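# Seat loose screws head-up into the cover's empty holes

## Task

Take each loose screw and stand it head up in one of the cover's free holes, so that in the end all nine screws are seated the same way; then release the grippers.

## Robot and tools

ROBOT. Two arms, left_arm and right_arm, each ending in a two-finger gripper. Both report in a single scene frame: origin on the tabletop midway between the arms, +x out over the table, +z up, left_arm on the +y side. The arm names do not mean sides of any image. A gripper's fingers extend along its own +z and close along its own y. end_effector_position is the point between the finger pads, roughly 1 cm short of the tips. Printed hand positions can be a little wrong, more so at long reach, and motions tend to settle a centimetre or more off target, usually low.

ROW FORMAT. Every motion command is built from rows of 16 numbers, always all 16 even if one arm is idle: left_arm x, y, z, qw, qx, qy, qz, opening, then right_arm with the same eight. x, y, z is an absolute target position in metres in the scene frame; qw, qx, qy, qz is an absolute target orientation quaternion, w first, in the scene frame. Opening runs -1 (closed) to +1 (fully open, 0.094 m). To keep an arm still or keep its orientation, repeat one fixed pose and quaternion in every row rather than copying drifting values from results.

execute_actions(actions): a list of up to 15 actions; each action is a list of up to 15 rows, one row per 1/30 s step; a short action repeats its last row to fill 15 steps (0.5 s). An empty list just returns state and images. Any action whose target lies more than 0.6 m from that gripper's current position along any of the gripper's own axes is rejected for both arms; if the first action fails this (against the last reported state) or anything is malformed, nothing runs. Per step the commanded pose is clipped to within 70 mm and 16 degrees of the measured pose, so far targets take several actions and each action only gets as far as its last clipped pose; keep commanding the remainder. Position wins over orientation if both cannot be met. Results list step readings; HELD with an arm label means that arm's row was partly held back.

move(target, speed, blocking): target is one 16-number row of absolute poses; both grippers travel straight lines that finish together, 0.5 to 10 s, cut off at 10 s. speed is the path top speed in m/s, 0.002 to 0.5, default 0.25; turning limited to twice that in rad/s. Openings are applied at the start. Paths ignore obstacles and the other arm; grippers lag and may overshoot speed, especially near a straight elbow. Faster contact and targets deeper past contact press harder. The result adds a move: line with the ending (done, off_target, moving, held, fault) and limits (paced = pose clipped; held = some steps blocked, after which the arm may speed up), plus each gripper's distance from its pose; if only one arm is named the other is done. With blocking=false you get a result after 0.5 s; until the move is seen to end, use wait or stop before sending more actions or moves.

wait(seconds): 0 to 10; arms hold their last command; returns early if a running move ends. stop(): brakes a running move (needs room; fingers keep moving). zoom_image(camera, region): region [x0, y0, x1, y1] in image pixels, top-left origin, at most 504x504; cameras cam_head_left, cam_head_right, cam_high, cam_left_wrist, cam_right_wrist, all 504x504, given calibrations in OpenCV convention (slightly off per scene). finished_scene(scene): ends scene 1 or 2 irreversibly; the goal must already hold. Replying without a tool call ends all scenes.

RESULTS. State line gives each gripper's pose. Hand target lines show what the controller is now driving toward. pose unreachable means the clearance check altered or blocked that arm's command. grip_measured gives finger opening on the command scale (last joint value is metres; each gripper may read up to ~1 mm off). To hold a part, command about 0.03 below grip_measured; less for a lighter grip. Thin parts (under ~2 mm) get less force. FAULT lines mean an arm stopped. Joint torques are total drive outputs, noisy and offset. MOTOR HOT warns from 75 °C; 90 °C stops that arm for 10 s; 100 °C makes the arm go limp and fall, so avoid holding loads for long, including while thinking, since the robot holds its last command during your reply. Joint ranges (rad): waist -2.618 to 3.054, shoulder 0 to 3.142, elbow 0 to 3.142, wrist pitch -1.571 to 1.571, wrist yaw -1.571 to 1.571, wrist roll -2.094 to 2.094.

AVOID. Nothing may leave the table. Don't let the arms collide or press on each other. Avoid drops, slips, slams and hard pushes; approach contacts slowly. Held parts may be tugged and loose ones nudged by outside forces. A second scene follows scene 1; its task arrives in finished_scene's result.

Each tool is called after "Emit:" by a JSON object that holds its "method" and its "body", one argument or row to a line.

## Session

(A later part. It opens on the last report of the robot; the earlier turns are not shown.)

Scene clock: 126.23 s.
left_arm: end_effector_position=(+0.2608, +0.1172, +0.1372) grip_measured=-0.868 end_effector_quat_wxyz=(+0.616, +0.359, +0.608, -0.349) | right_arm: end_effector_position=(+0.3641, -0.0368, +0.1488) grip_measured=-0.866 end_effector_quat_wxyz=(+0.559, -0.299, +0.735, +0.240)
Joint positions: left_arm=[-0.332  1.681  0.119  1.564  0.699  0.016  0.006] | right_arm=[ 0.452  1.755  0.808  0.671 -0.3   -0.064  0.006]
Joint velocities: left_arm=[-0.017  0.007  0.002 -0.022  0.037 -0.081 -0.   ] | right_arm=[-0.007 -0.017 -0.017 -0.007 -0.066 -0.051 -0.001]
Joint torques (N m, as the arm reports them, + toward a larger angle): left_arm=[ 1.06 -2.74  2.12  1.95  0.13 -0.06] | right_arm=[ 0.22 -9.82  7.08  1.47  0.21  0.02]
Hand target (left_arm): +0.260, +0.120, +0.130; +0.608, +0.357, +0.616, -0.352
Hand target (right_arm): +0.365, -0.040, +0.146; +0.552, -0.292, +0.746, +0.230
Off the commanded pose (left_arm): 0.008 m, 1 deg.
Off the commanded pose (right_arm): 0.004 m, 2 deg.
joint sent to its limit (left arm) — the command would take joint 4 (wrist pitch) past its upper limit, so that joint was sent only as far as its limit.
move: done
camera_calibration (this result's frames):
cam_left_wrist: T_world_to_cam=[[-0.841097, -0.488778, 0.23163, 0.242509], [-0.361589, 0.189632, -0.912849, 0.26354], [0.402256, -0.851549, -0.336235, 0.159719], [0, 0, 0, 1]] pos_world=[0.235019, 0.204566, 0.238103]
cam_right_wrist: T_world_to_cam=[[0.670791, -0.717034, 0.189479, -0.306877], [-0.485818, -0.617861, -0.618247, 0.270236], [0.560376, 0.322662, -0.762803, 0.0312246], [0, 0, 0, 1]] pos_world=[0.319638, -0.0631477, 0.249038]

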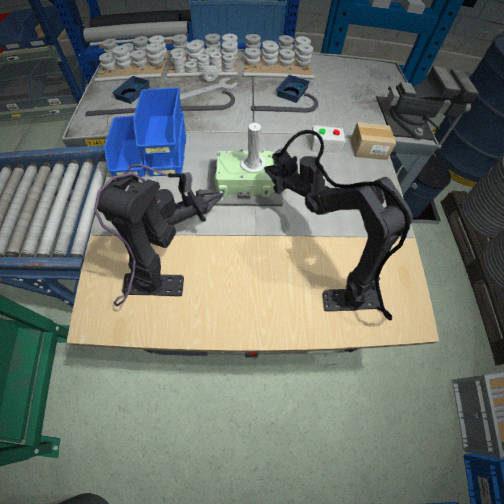

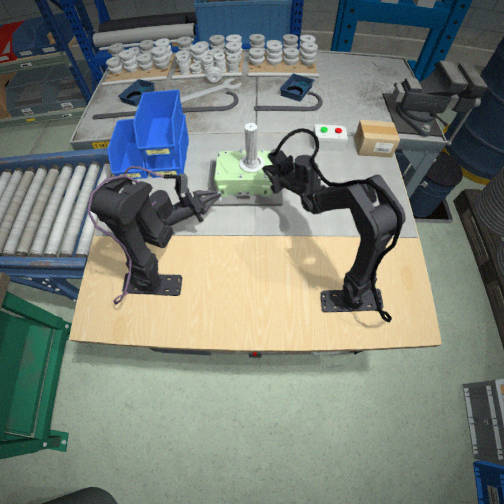

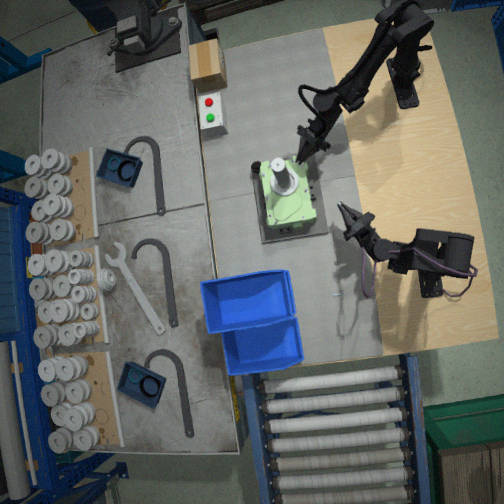

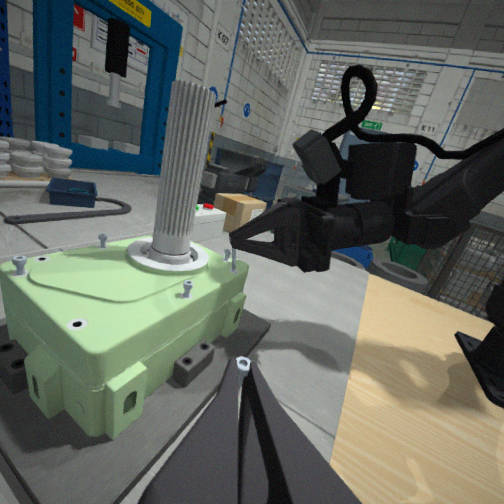

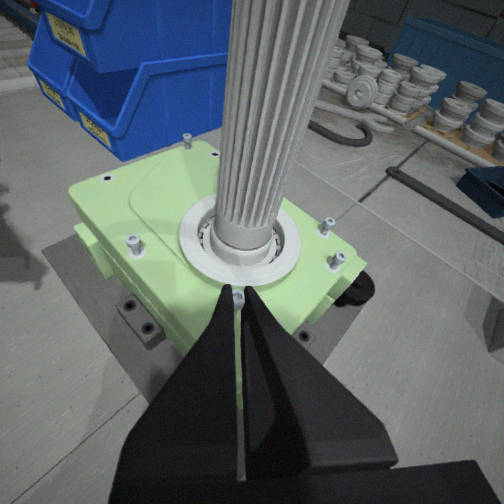

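Emit:
{"method": "move", "body": {
  "target": [0.26,0.12,0.13,0.612,0.354,0.612,-0.354,-1,0.358,-0.040,0.134,0.55,-0.30,0.742,0.24,-1],
  "speed": 0.01
}}

Emit:
{"method": "zoom_image", "body": {
  "camera": "cam_left_wrist",
  "region": [170,170,310,310]
}}

Scene clock: 128.20 s.
left_arm: end_effector_position=(+0.2608, +0.1172, +0.1372) grip_measured=-0.868 end_effector_quat_wxyz=(+0.616, +0.359, +0.608, -0.349) | right_arm: end_effector_position=(+0.3621, -0.0374, +0.1495) grip_measured=-0.866 end_effector_quat_wxyz=(+0.566, -0.299, +0.730, +0.241)
Joint positions: left_arm=[-0.332  1.681  0.119  1.564  0.699  0.016  0.006] | right_arm=[ 0.452  1.755  0.789  0.708 -0.302 -0.064  0.006]
Joint velocities: left_arm=[ 0.017 -0.002 -0.017 -0.037  0.066 -0.125  0.   ] | right_arm=[-0.012 -0.017 -0.012 -0.066  0.037 -0.022 -0.001]
Joint torques (N m, as the arm reports them, + toward a larger angle): left_arm=[ 1.06 -2.73  2.14  1.95  0.13 -0.05] | right_arm=[-0.04 -8.24  4.93  1.75 -0.06 -0.02]
Hand target (left_arm): +0.260, +0.120, +0.130; +0.608, +0.357, +0.616, -0.352
Hand target (right_arm): +0.358, -0.040, +0.134; +0.550, -0.300, +0.742, +0.240
Off the commanded pose (left_arm): 0.008 m, 1 deg.
Off the commanded pose (right_arm): 0.016 m, 2 deg.
joint sent to its limit (left arm) — the command would take joint 4 (wrist pitch) past its upper limit, so that joint was sent only as far as its limit.
move: off_target (right_arm)
camera_calibration (this result's frames):
cam_left_wrist: T_world_to_cam=[[-0.841097, -0.488778, 0.23163, 0.242509], [-0.361589, 0.189632, -0.912849, 0.26354], [0.402256, -0.851549, -0.336235, 0.159719], [0, 0, 0, 1]] pos_world=[0.235019, 0.204566, 0.238103]
cam_right_wrist: T_world_to_cam=[[0.66938, -0.717242, 0.193634, -0.3062], [-0.474695, -0.613418, -0.631176, 0.267344], [0.571484, 0.330579, -0.751081, 0.0275584], [0, 0, 0, 1]] pos_world=[0.316122, -0.064736, 0.24873]

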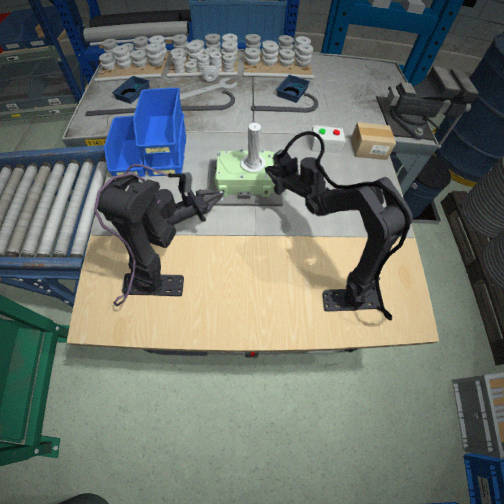

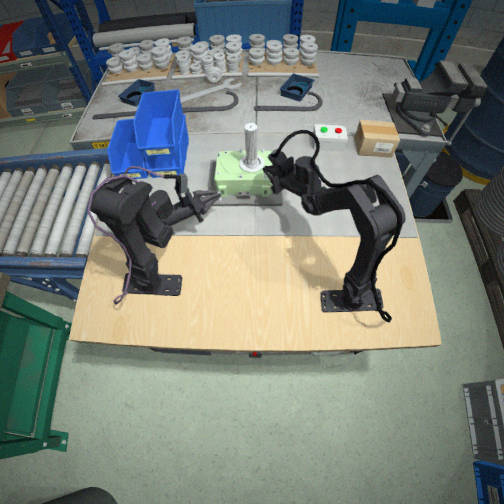

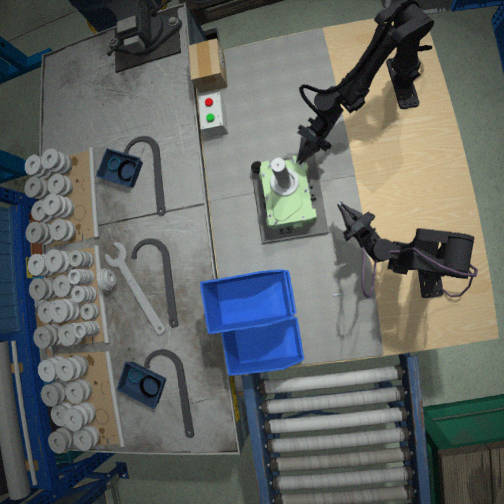

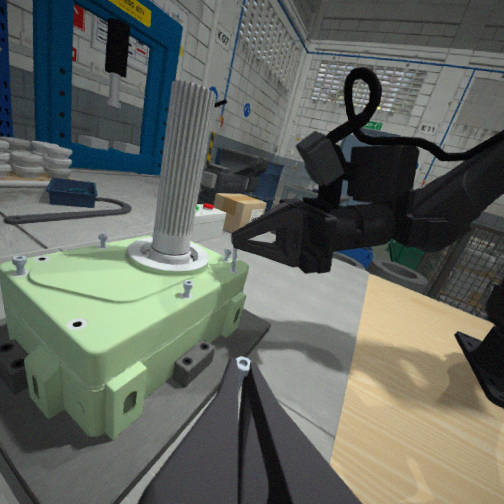

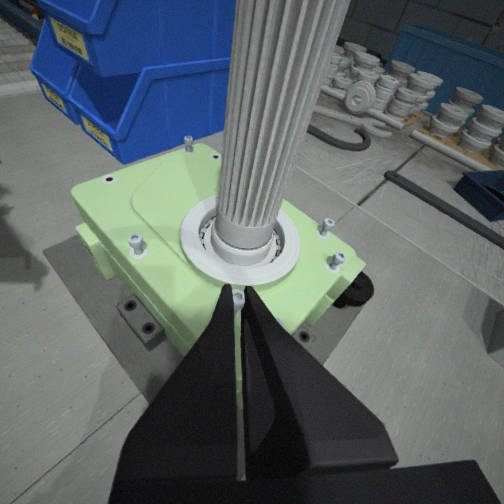

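Region (170, 170, 310, 310) of cam_left_wrist's 504x504 image, scaled by 3.600, with more detail than that image has.

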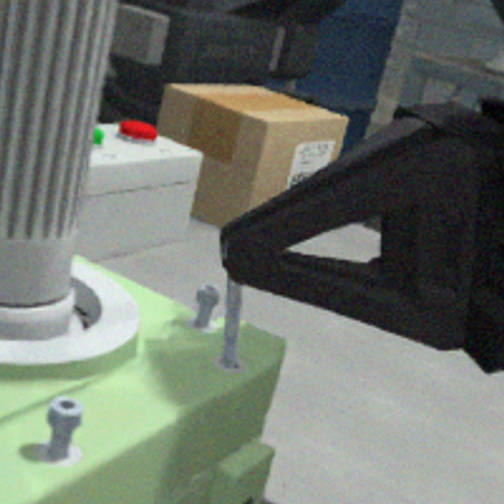

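Emit:
{"method": "move", "body": {
  "target": [0.2,0.07,0.10,0.69,0.15,0.69,-0.15,-1,0.3621,-0.0374,0.1495,0.566,-0.299,0.73,0.241,-1],
  "speed": 0.1
}}

Scene clock: 131.97 s.
left_arm: end_effector_position=(+0.2015, +0.0777, +0.0995) grip_measured=-0.868 end_effector_quat_wxyz=(+0.665, +0.159, +0.716, -0.136) | right_arm: end_effector_position=(+0.3621, -0.0374, +0.1496) grip_measured=-0.866 end_effector_quat_wxyz=(+0.566, -0.299, +0.729, +0.241)
Joint positions: left_arm=[-1.352  1.838  0.136  1.57  -0.945 -0.091  0.006] | right_arm=[ 0.452  1.755  0.789  0.709 -0.302 -0.064  0.006]
Joint velocities: left_arm=[ 0.002 -0.027 -0.002 -0.022 -0.095 -0.051 -0.   ] | right_arm=[-0.002 -0.007 -0.002 -0.007 -0.022  0.007 -0.   ]
Joint torques (N m, as the arm reports them, + toward a larger angle): left_arm=[-1.05 -3.65  3.72  1.79 -0.27 -0.11] | right_arm=[ 0.05 -9.14  6.51  1.85 -0.04 -0.02]
Hand target (left_arm): +0.201, +0.072, +0.101; +0.667, +0.151, +0.715, -0.142
Hand target (right_arm): +0.362, -0.037, +0.149; +0.566, -0.299, +0.730, +0.241
Off the commanded pose (left_arm): 0.008 m, 5 deg.
Off the commanded pose (right_arm): 0.000 m, 0 deg.
joint sent to its limit (left arm) — the command would take joint 4 (wrist pitch) past its upper limit, so that joint was sent only as far as its limit.
move: off_target (left_arm)
camera_calibration (this result's frames):
cam_left_wrist: T_world_to_cam=[[-0.37591, -0.897203, 0.231771, 0.119972], [-0.469577, -0.031189, -0.882341, 0.251052], [0.798868, -0.440515, -0.409581, 0.0326458], [0, 0, 0, 1]] pos_world=[0.136907, 0.12985, 0.207078]
cam_right_wrist: T_world_to_cam=[[0.669249, -0.71731, 0.193835, -0.306201], [-0.474268, -0.613196, -0.631713, 0.267332], [0.571993, 0.330844, -0.750578, 0.0273993], [0, 0, 0, 1]] pos_world=[0.31604, -0.0647787, 0.248795]

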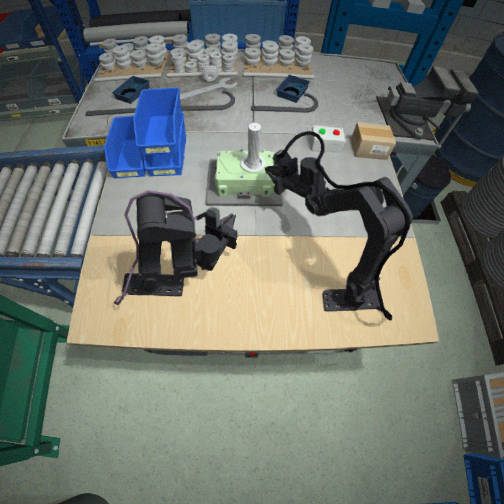

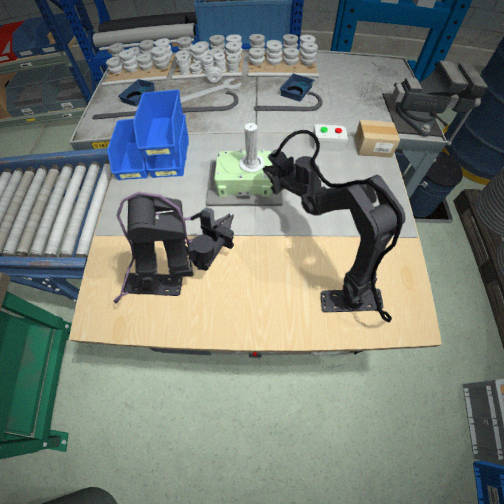

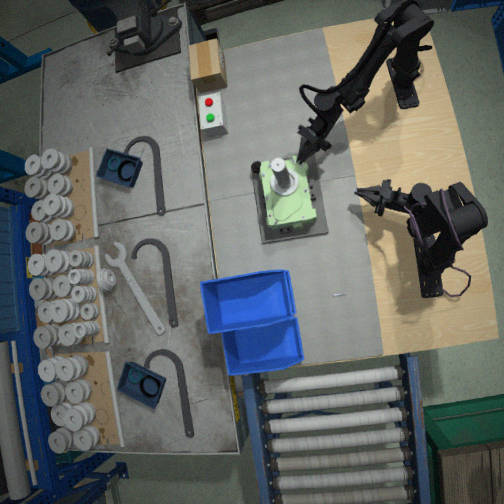

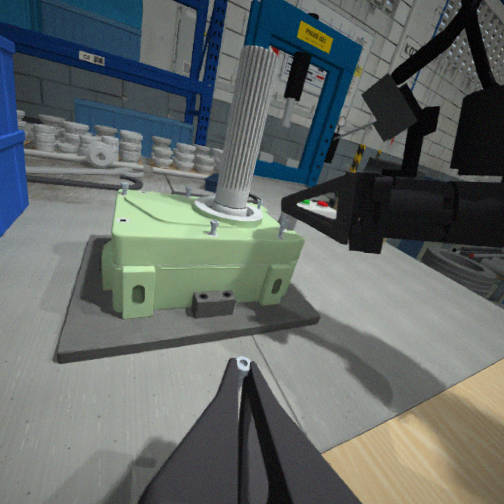

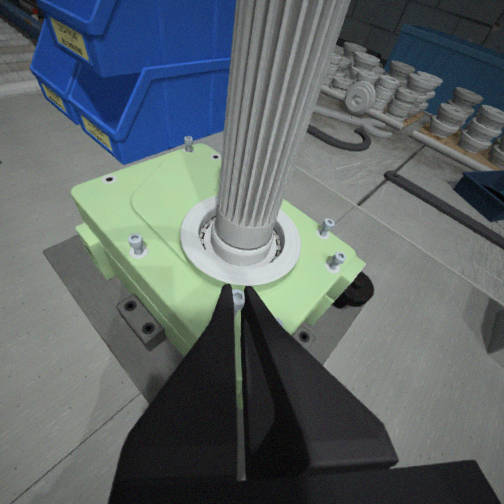

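Emit:
{"method": "zoom_image", "body": {
  "camera": "cam_left_wrist",
  "region": [240,180,330,270]
}}

Region (240, 180, 330, 270) of cam_left_wrist's 504x504 image, scaled by 5.600, with more detail than that image has.

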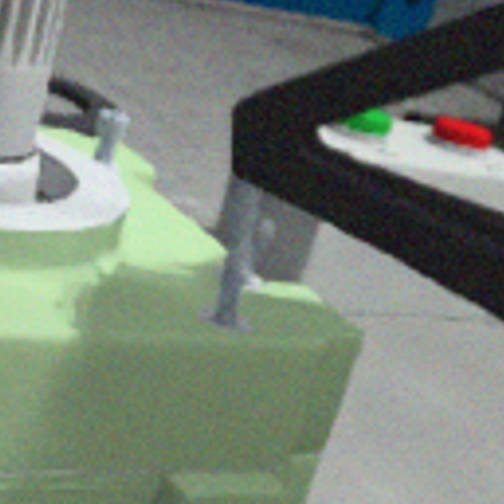

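Emit:
{"method": "move", "body": {
  "target": [0.2,0.07,0.10,0.69,0.15,0.69,-0.15,-1,0.3621,-0.0374,0.1495,0.566,-0.299,0.73,0.241,-0.7]
}}

Emit:
{"method": "zoom_image", "body": {
  "camera": "cam_left_wrist",
  "region": [240,180,330,270]
}}

Scene clock: 135.27 s.
left_arm: end_effector_position=(+0.2004, +0.0776, +0.0997) grip_measured=-0.868 end_effector_quat_wxyz=(+0.666, +0.158, +0.716, -0.136) | right_arm: end_effector_position=(+0.3622, -0.0374, +0.1501) grip_measured=-0.701 end_effector_quat_wxyz=(+0.567, -0.299, +0.729, +0.241)
Joint positions: left_arm=[-1.359  1.838  0.137  1.57  -0.954 -0.091  0.006] | right_arm=[ 0.452  1.755  0.789  0.711 -0.302 -0.064  0.014]
Joint velocities: left_arm=[-0.022 -0.012  0.002 -0.037 -0.081  0.037 -0.001] | right_arm=[-0.002  0.002 -0.007  0.037  0.022 -0.051  0.001]
Joint torques (N m, as the arm reports them, + toward a larger angle): left_arm=[-1.03 -3.21  4.19  1.79 -0.25 -0.09] | right_arm=[ 0.06 -9.14  6.51  1.83 -0.05 -0.02]
Hand target (left_arm): +0.200, +0.070, +0.100; +0.668, +0.151, +0.715, -0.141
Hand target (right_arm): +0.362, -0.037, +0.150; +0.566, -0.299, +0.730, +0.241
Off the commanded pose (left_arm): 0.008 m, 4 deg.
Off the commanded pose (right_arm): 0.001 m, 0 deg.
joint sent to its limit (left arm) — the command would take joint 4 (wrist pitch) past its upper limit, so that joint was sent only as far as its limit.
move: off_target (left_arm)
camera_calibration (this result's frames):
cam_left_wrist: T_world_to_cam=[[-0.374498, -0.897787, 0.231794, 0.119171], [-0.468546, -0.0324888, -0.882842, 0.250671], [0.800135, -0.439229, -0.408487, 0.0331785], [0, 0, 0, 1]] pos_world=[0.135533, 0.129708, 0.207233]
cam_right_wrist: T_world_to_cam=[[0.668855, -0.717515, 0.194436, -0.306296], [-0.472983, -0.612528, -0.633322, 0.267569], [0.573515, 0.331636, -0.749065, 0.0269578], [0, 0, 0, 1]] pos_world=[0.315962, -0.064819, 0.249205]

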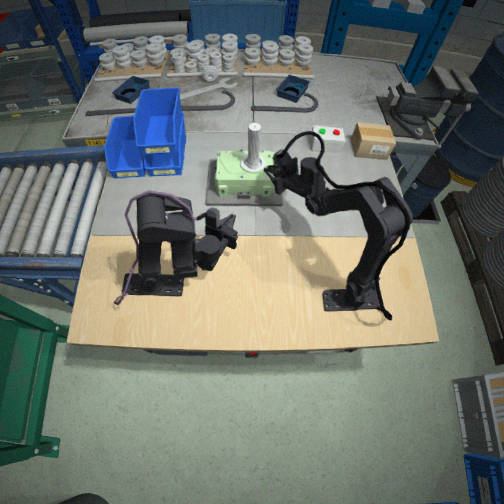

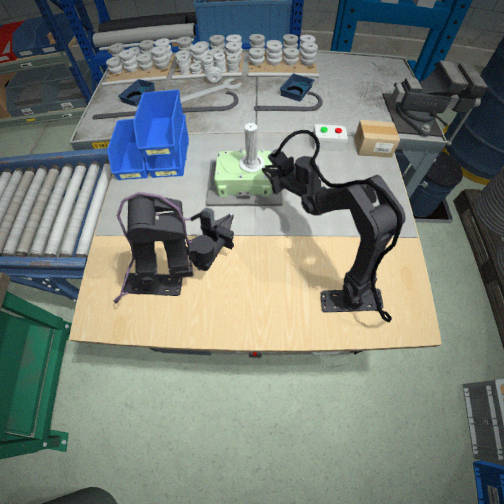

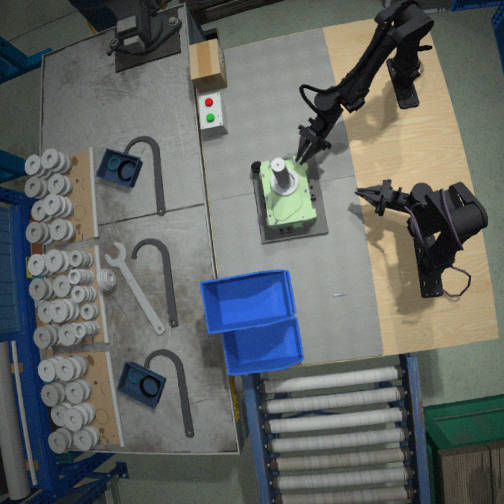

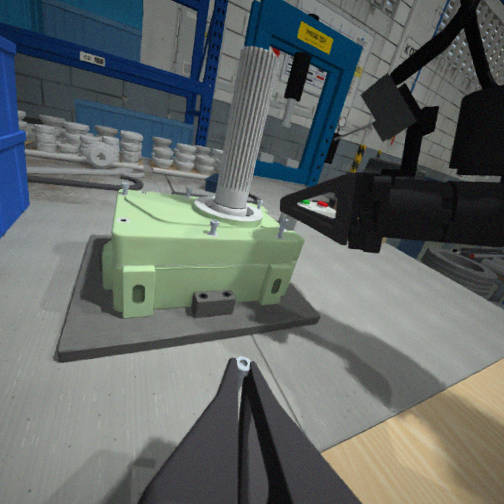

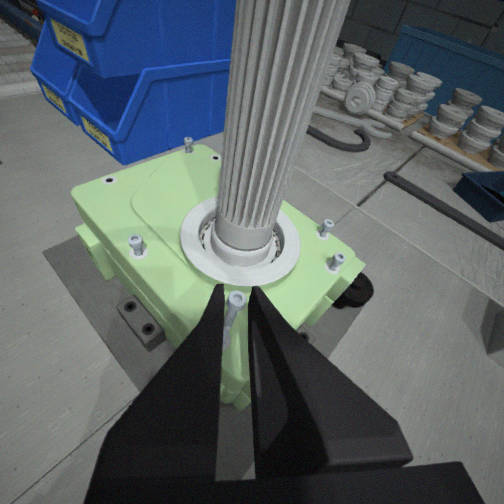

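Region (240, 180, 330, 270) of cam_left_wrist's 504x504 image, scaled by 5.600, with more detail than that image has.

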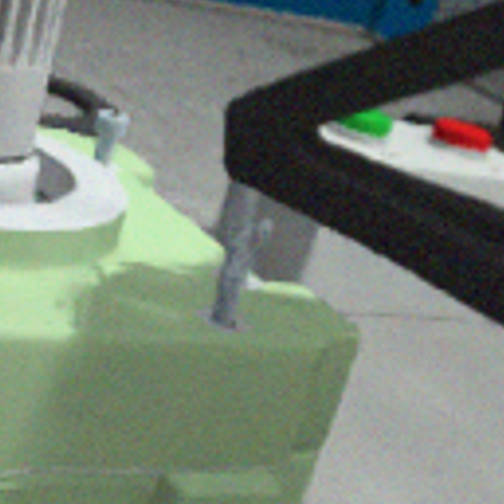

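Emit:
{"method": "move", "body": {
  "target": [0.2,0.07,0.10,0.69,0.15,0.69,-0.15,-1,0.364,-0.036,0.185,0.566,-0.299,0.73,0.241,-0.7],
  "speed": 0.04
}}

Emit:
{"method": "zoom_image", "body": {
  "camera": "cam_left_wrist",
  "region": [240,170,340,270]
}}

Emit:
{"method": "zoom_image", "body": {
  "camera": "cam_right_wrist",
  "region": [170,260,310,400]
}}

Scene clock: 136.67 s.
left_arm: end_effector_position=(+0.2004, +0.0777, +0.0997) grip_measured=-0.868 end_effector_quat_wxyz=(+0.666, +0.158, +0.716, -0.136) | right_arm: end_effector_position=(+0.3634, -0.0368, +0.1711) grip_measured=-0.701 end_effector_quat_wxyz=(+0.560, -0.299, +0.734, +0.241)
Joint positions: left_arm=[-1.359  1.838  0.137  1.57  -0.955 -0.091  0.006] | right_arm=[ 0.452  1.695  0.845  0.577 -0.302 -0.064  0.014]
Joint velocities: left_arm=[-0.032 -0.022  0.007  0.022 -0.081  0.022  0.   ] | right_arm=[-0.022 -0.002 -0.007 -0.095  0.066 -0.037 -0.   ]
Joint torques (N m, as the arm reports them, + toward a larger angle): left_arm=[-1.04 -3.2   4.18  1.78 -0.25 -0.09] | right_arm=[  0.14 -11.07   8.42   1.66  -0.03  -0.03]
Hand target (left_arm): +0.200, +0.070, +0.100; +0.668, +0.152, +0.715, -0.141
Hand target (right_arm): +0.364, -0.036, +0.185; +0.566, -0.299, +0.729, +0.241
Off the commanded pose (left_arm): 0.008 m, 4 deg.
Off the commanded pose (right_arm): 0.014 m, 1 deg.
joint sent to its limit (left arm) — the command would take joint 4 (wrist pitch) past its upper limit, so that joint was sent only as far as its limit.
move: off_target (left_arm, right_arm)
camera_calibration (this result's frames):
cam_left_wrist: T_world_to_cam=[[-0.373842, -0.898075, 0.23174, 0.119196], [-0.468434, -0.0328261, -0.882888, 0.250723], [0.800507, -0.438616, -0.408417, 0.0330645], [0, 0, 0, 1]] pos_world=[0.135539, 0.12978, 0.207242]
cam_right_wrist: T_world_to_cam=[[0.672038, -0.715859, 0.189499, -0.310975], [-0.483377, -0.617933, -0.620085, 0.283099], [0.560991, 0.325122, -0.761305, 0.0481629], [0, 0, 0, 1]] pos_world=[0.318812, -0.063337, 0.271141]

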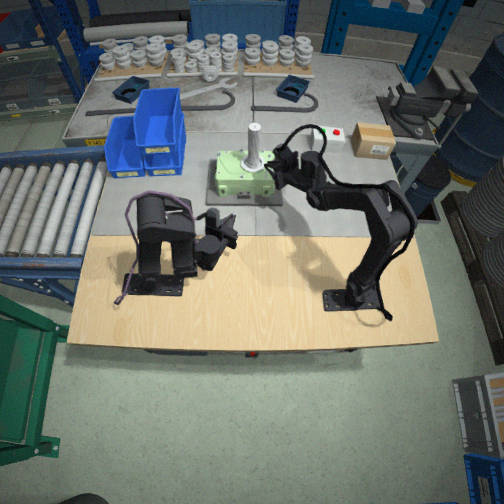

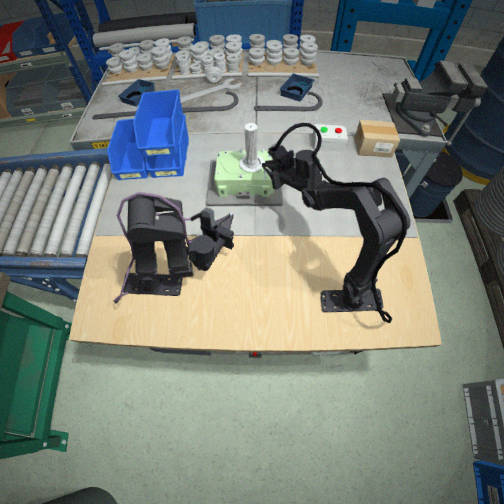

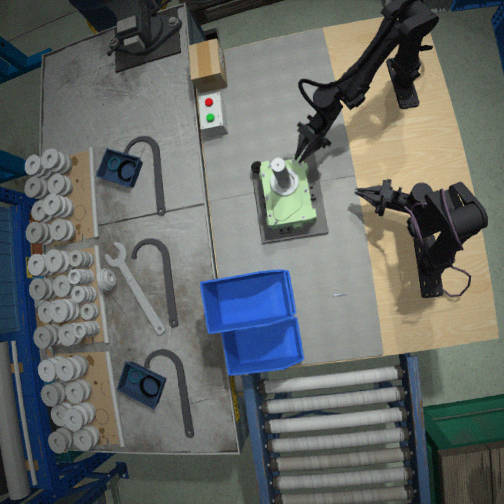

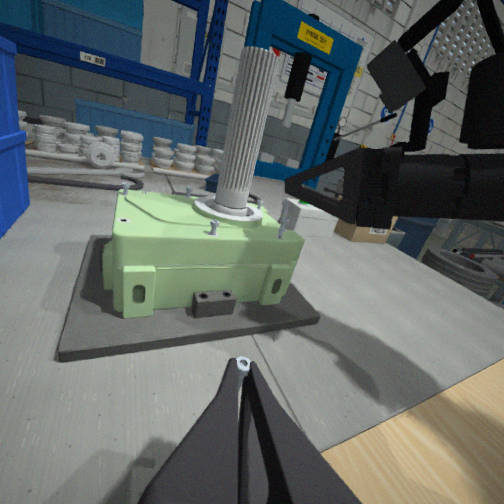

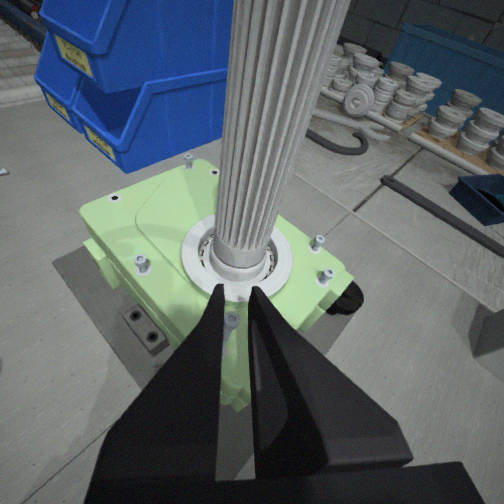

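Region (240, 170, 340, 270) of cam_left_wrist's 504x504 image, scaled by 5.040, with more detail than that image has.

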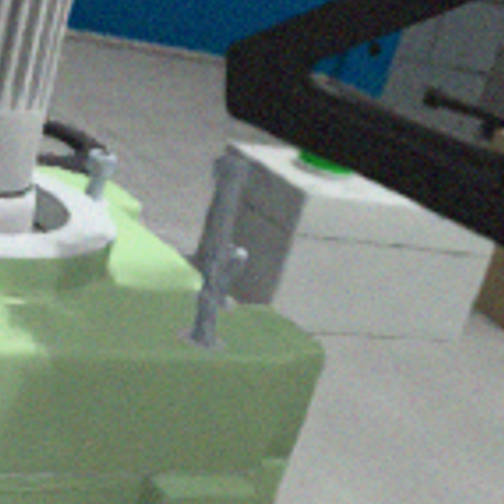

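Region (170, 260, 310, 400) of cam_right_wrist's 504x504 image, scaled by 3.600, with more detail than that image has.

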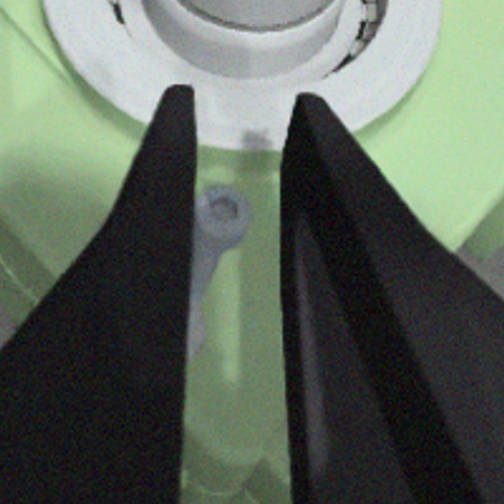

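Emit:
{"method": "move", "body": {
  "target": [0.2,0.07,0.10,0.69,0.15,0.69,-0.15,-1,0.368,-0.031,0.175,0.566,-0.299,0.73,0.241,-1],
  "speed": 0.03
}}

Emit:
{"method": "move", "body": {
  "target": [0.2,0.07,0.10,0.69,0.15,0.69,-0.15,-1,0.368,-0.031,0.145,0.55,-0.302,0.742,0.24,-1],
  "speed": 0.015
}}

Emit:
{"method": "zoom_image", "body": {
  "camera": "cam_left_wrist",
  "region": [240,170,340,270]
}}

Emit:
{"method": "zoom_image", "body": {
  "camera": "cam_high",
  "region": [300,170,420,320]
}}

Scene clock: 138.40 s.
left_arm: end_effector_position=(+0.2004, +0.0777, +0.0997) grip_measured=-0.868 end_effector_quat_wxyz=(+0.666, +0.158, +0.716, -0.136) | right_arm: end_effector_position=(+0.3646, -0.0368, +0.1743) grip_measured=-0.985 end_effector_quat_wxyz=(+0.566, -0.298, +0.731, +0.240)
Joint positions: left_arm=[-1.359  1.838  0.137  1.57  -0.955 -0.091  0.006] | right_arm=[ 0.452  1.695  0.845  0.591 -0.299 -0.064  0.001]
Joint velocities: left_arm=[-0.007 -0.012 -0.002 -0.007  0.022  0.007 -0.001] | right_arm=[-0.002  0.022  0.002  0.037  0.037  0.037 -0.   ]
Joint torques (N m, as the arm reports them, + toward a larger angle): left_arm=[-1.04 -3.2   4.19  1.79 -0.26 -0.09] | right_arm=[ 0.6  -7.33  8.75  1.83  0.01  0.  ]
Hand target (left_arm): +0.200, +0.070, +0.100; +0.668, +0.152, +0.715, -0.141
Hand target (right_arm): +0.368, -0.031, +0.175; +0.566, -0.299, +0.730, +0.241
Off the commanded pose (left_arm): 0.008 m, 4 deg.
Off the commanded pose (right_arm): 0.007 m, 0 deg.
joint sent to its limit (left arm) — the command would take joint 4 (wrist pitch) past its upper limit, so that joint was sent only as far as its limit.
move: off_target (left_arm)
camera_calibration (this result's frames):
cam_left_wrist: T_world_to_cam=[[-0.373842, -0.898075, 0.23174, 0.119196], [-0.468434, -0.0328261, -0.882888, 0.250723], [0.800507, -0.438616, -0.408417, 0.0330645], [0, 0, 0, 1]] pos_world=[0.135539, 0.12978, 0.207242]
cam_right_wrist: T_world_to_cam=[[0.66718, -0.719172, 0.194066, -0.311571], [-0.477328, -0.612773, -0.629815, 0.285356], [0.571864, 0.327567, -0.752111, 0.0444672], [0, 0, 0, 1]] pos_world=[0.318653, -0.0637806, 0.273631]

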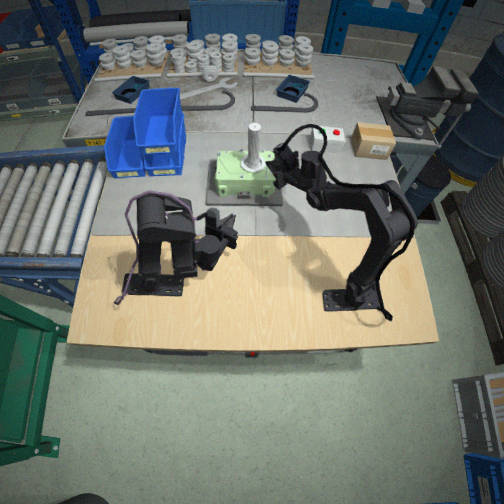

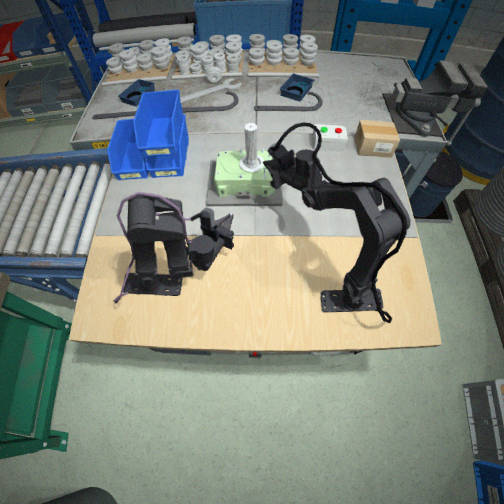

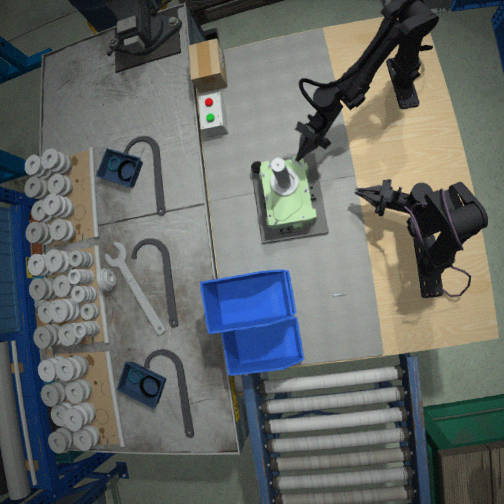

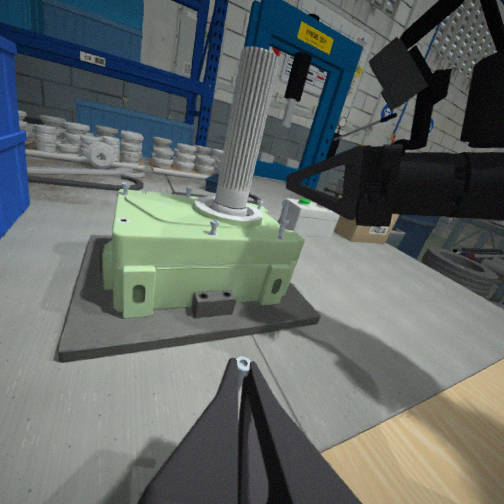

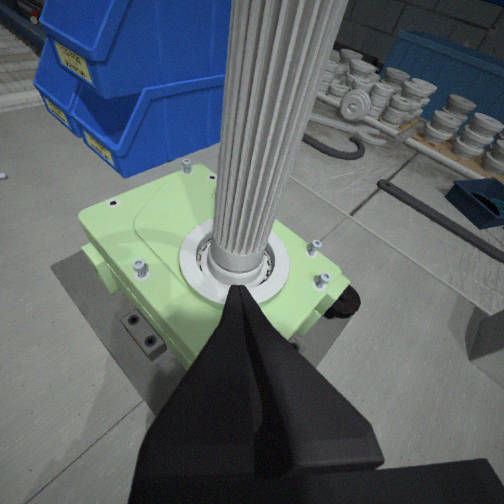

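Scene clock: 141.23 s.
left_arm: end_effector_position=(+0.2004, +0.0777, +0.0997) grip_measured=-0.868 end_effector_quat_wxyz=(+0.666, +0.158, +0.716, -0.136) | right_arm: end_effector_position=(+0.3701, -0.0339, +0.1625) grip_measured=-0.985 end_effector_quat_wxyz=(+0.568, -0.298, +0.729, +0.240)
Joint positions: left_arm=[-1.359  1.838  0.137  1.57  -0.955 -0.091  0.006] | right_arm=[ 0.452  1.749  0.845  0.649 -0.299 -0.064  0.001]
Joint velocities: left_arm=[ 0.007 -0.002 -0.002 -0.007  0.037 -0.081 -0.   ] | right_arm=[-0.007  0.002  0.007  0.007 -0.022 -0.007  0.   ]
Joint torques (N m, as the arm reports them, + toward a larger angle): left_arm=[-1.02 -3.2   4.17  1.79 -0.25 -0.09] | right_arm=[ 0.5  -7.07  6.43  1.75 -0.04 -0.04]
Hand target (left_arm): +0.200, +0.070, +0.100; +0.668, +0.152, +0.715, -0.141
Hand target (right_arm): +0.368, -0.031, +0.145; +0.550, -0.302, +0.741, +0.240
Off the commanded pose (left_arm): 0.008 m, 4 deg.
Off the commanded pose (right_arm): 0.018 m, 3 deg.
joint sent to its limit (left arm) — the command would take joint 4 (wrist pitch) past its upper limit, so that joint was sent only as far as its limit.
move: off_target (left_arm, right_arm)
camera_calibration (this result's frames):
cam_left_wrist: T_world_to_cam=[[-0.373842, -0.898075, 0.23174, 0.119196], [-0.468434, -0.0328261, -0.882888, 0.250723], [0.800507, -0.438616, -0.408417, 0.0330645], [0, 0, 0, 1]] pos_world=[0.135539, 0.12978, 0.207242]
cam_right_wrist: T_world_to_cam=[[0.666324, -0.719618, 0.195353, -0.310809], [-0.47455, -0.611328, -0.633309, 0.281914], [0.575165, 0.329285, -0.748837, 0.029795], [0, 0, 0, 1]] pos_world=[0.323744, -0.0611326, 0.261568]

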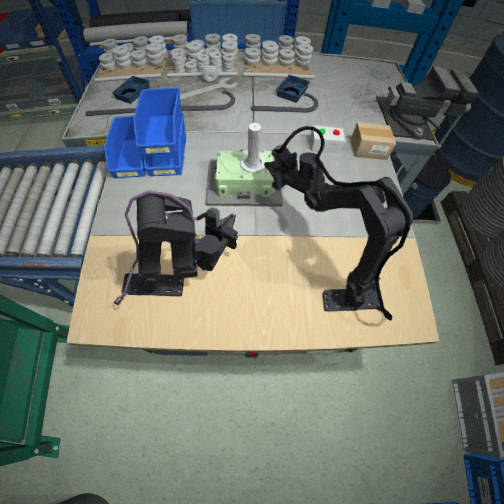

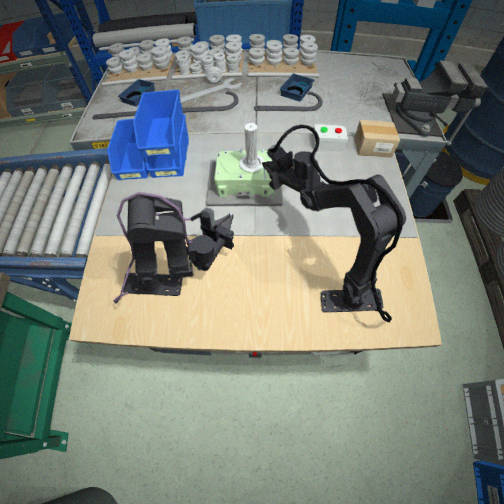

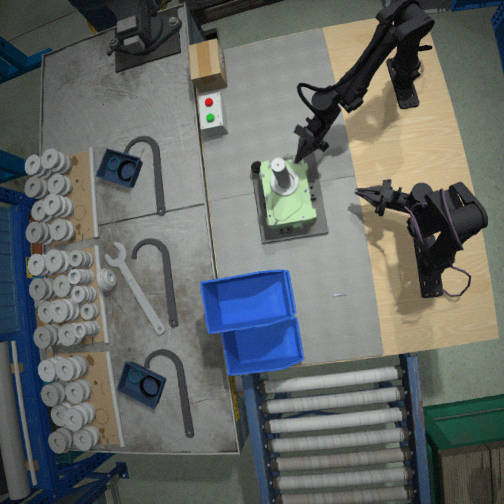

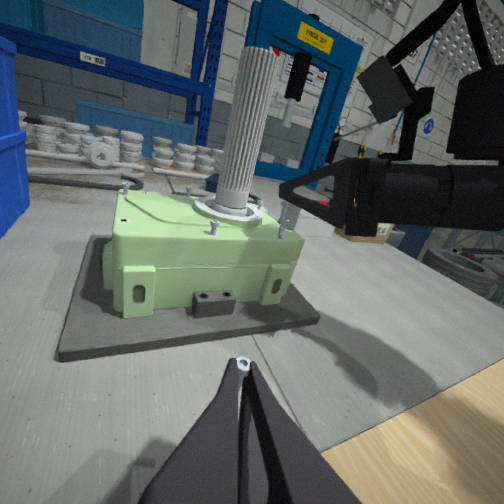

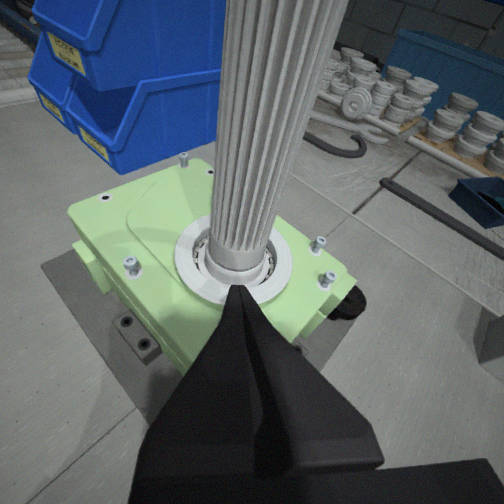

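Region (240, 170, 340, 270) of cam_left_wrist's 504x504 image, scaled by 5.040, with more detail than that image has.

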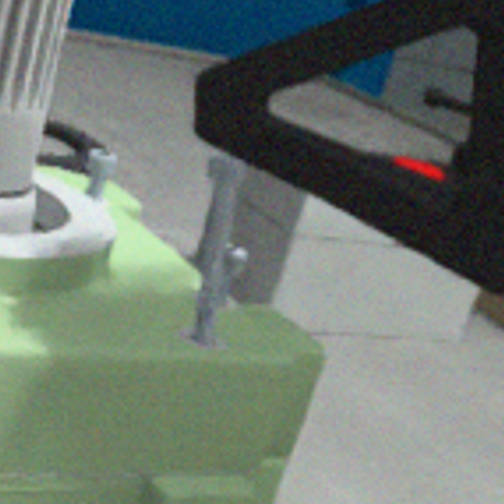

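Region (300, 170, 420, 320) of cam_high's 504x504 image, scaled by 3.360, with more detail than that image has; it fills the left 403 columns of this view, and the rest is white.

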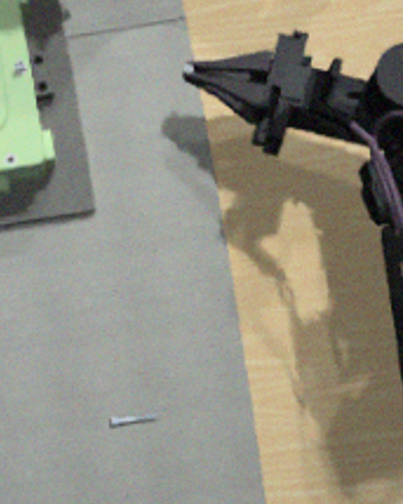

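Emit:
{"method": "move", "body": {
  "target": [0.2,0.07,0.10,0.69,0.15,0.69,-0.15,-1,0.358,-0.040,0.148,0.55,-0.302,0.742,0.24,-1],
  "speed": 0.008
}}

Emit:
{"method": "zoom_image", "body": {
  "camera": "cam_left_wrist",
  "region": [240,170,340,270]
}}

Scene clock: 146.47 s.
left_arm: end_effector_position=(+0.2004, +0.0777, +0.0997) grip_measured=-0.868 end_effector_quat_wxyz=(+0.666, +0.158, +0.716, -0.136) | right_arm: end_effector_position=(+0.3671, -0.0348, +0.1603) grip_measured=-0.985 end_effector_quat_wxyz=(+0.571, -0.298, +0.726, +0.242)
Joint positions: left_arm=[-1.359  1.838  0.137  1.57  -0.955 -0.091  0.006] | right_arm=[ 0.452  1.749  0.822  0.681 -0.302 -0.064  0.001]
Joint velocities: left_arm=[ 0.002 -0.002 -0.007 -0.081 -0.022 -0.081 -0.001] | right_arm=[ 0.002  0.012  0.002  0.037  0.037  0.007 -0.   ]
Joint torques (N m, as the arm reports them, + toward a larger angle): left_arm=[-1.04 -3.19  4.18  1.79 -0.25 -0.09] | right_arm=[ -0.11 -11.05   4.41   1.37  -0.1   -0.06]
Hand target (left_arm): +0.200, +0.070, +0.100; +0.668, +0.152, +0.715, -0.141
Hand target (right_arm): +0.358, -0.040, +0.148; +0.550, -0.301, +0.741, +0.240
Off the commanded pose (left_arm): 0.008 m, 4 deg.
Off the commanded pose (right_arm): 0.016 m, 3 deg.
joint sent to its limit (left arm) — the command would take joint 4 (wrist pitch) past its upper limit, so that joint was sent only as far as its limit.
move: off_target (left_arm, right_arm)
camera_calibration (this result's frames):
cam_left_wrist: T_world_to_cam=[[-0.373842, -0.898075, 0.23174, 0.119196], [-0.468434, -0.0328261, -0.882888, 0.250723], [0.800507, -0.438616, -0.408417, 0.0330645], [0, 0, 0, 1]] pos_world=[0.135539, 0.12978, 0.207242]
cam_right_wrist: T_world_to_cam=[[0.667133, -0.718411, 0.197028, -0.309539], [-0.46738, -0.609613, -0.640256, 0.277056], [0.580077, 0.335049, -0.742464, 0.027623], [0, 0, 0, 1]] pos_world=[0.319971, -0.062734, 0.258884]

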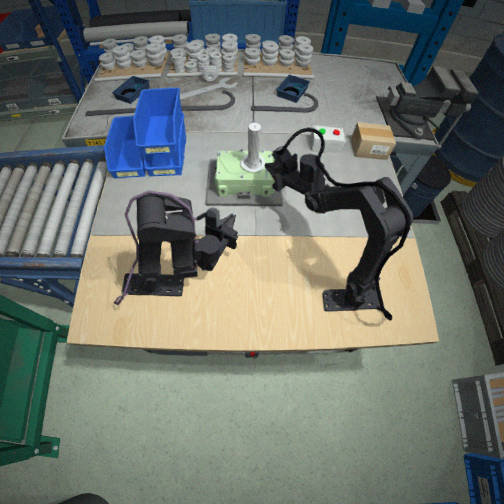

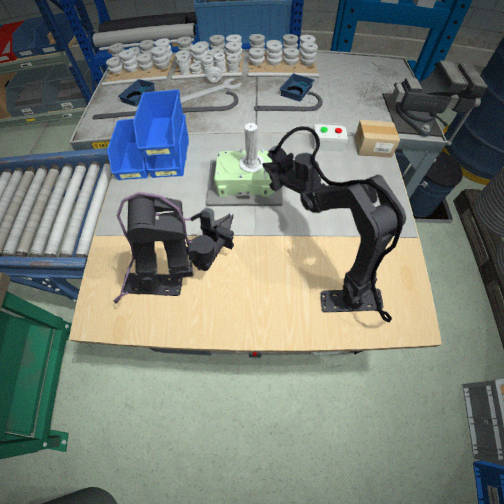

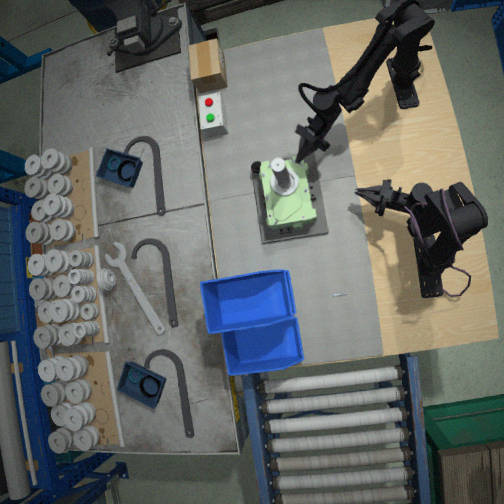

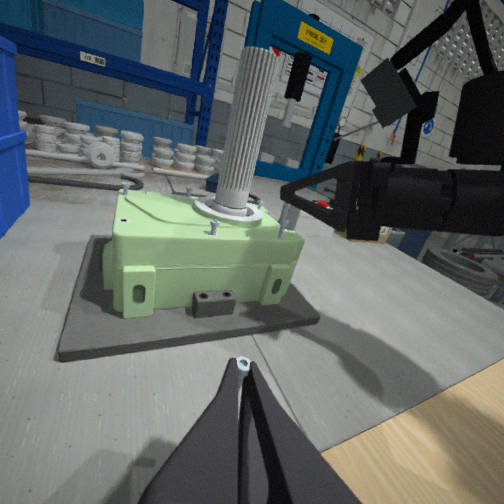

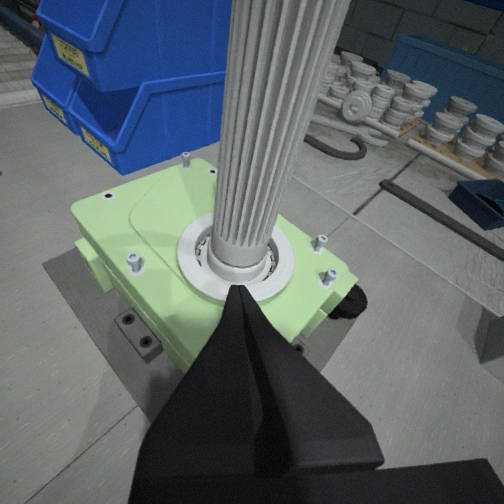

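Region (240, 170, 340, 270) of cam_left_wrist's 504x504 image, scaled by 5.040, with more detail than that image has.

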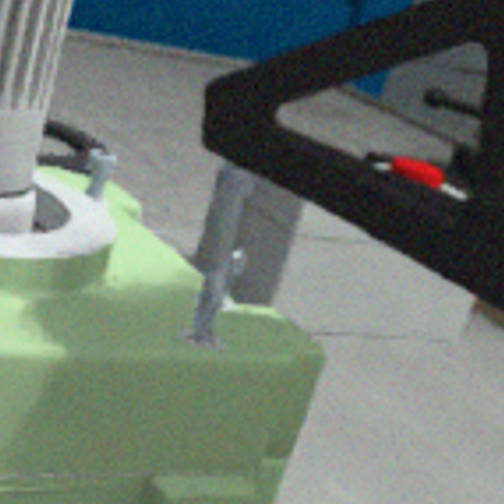

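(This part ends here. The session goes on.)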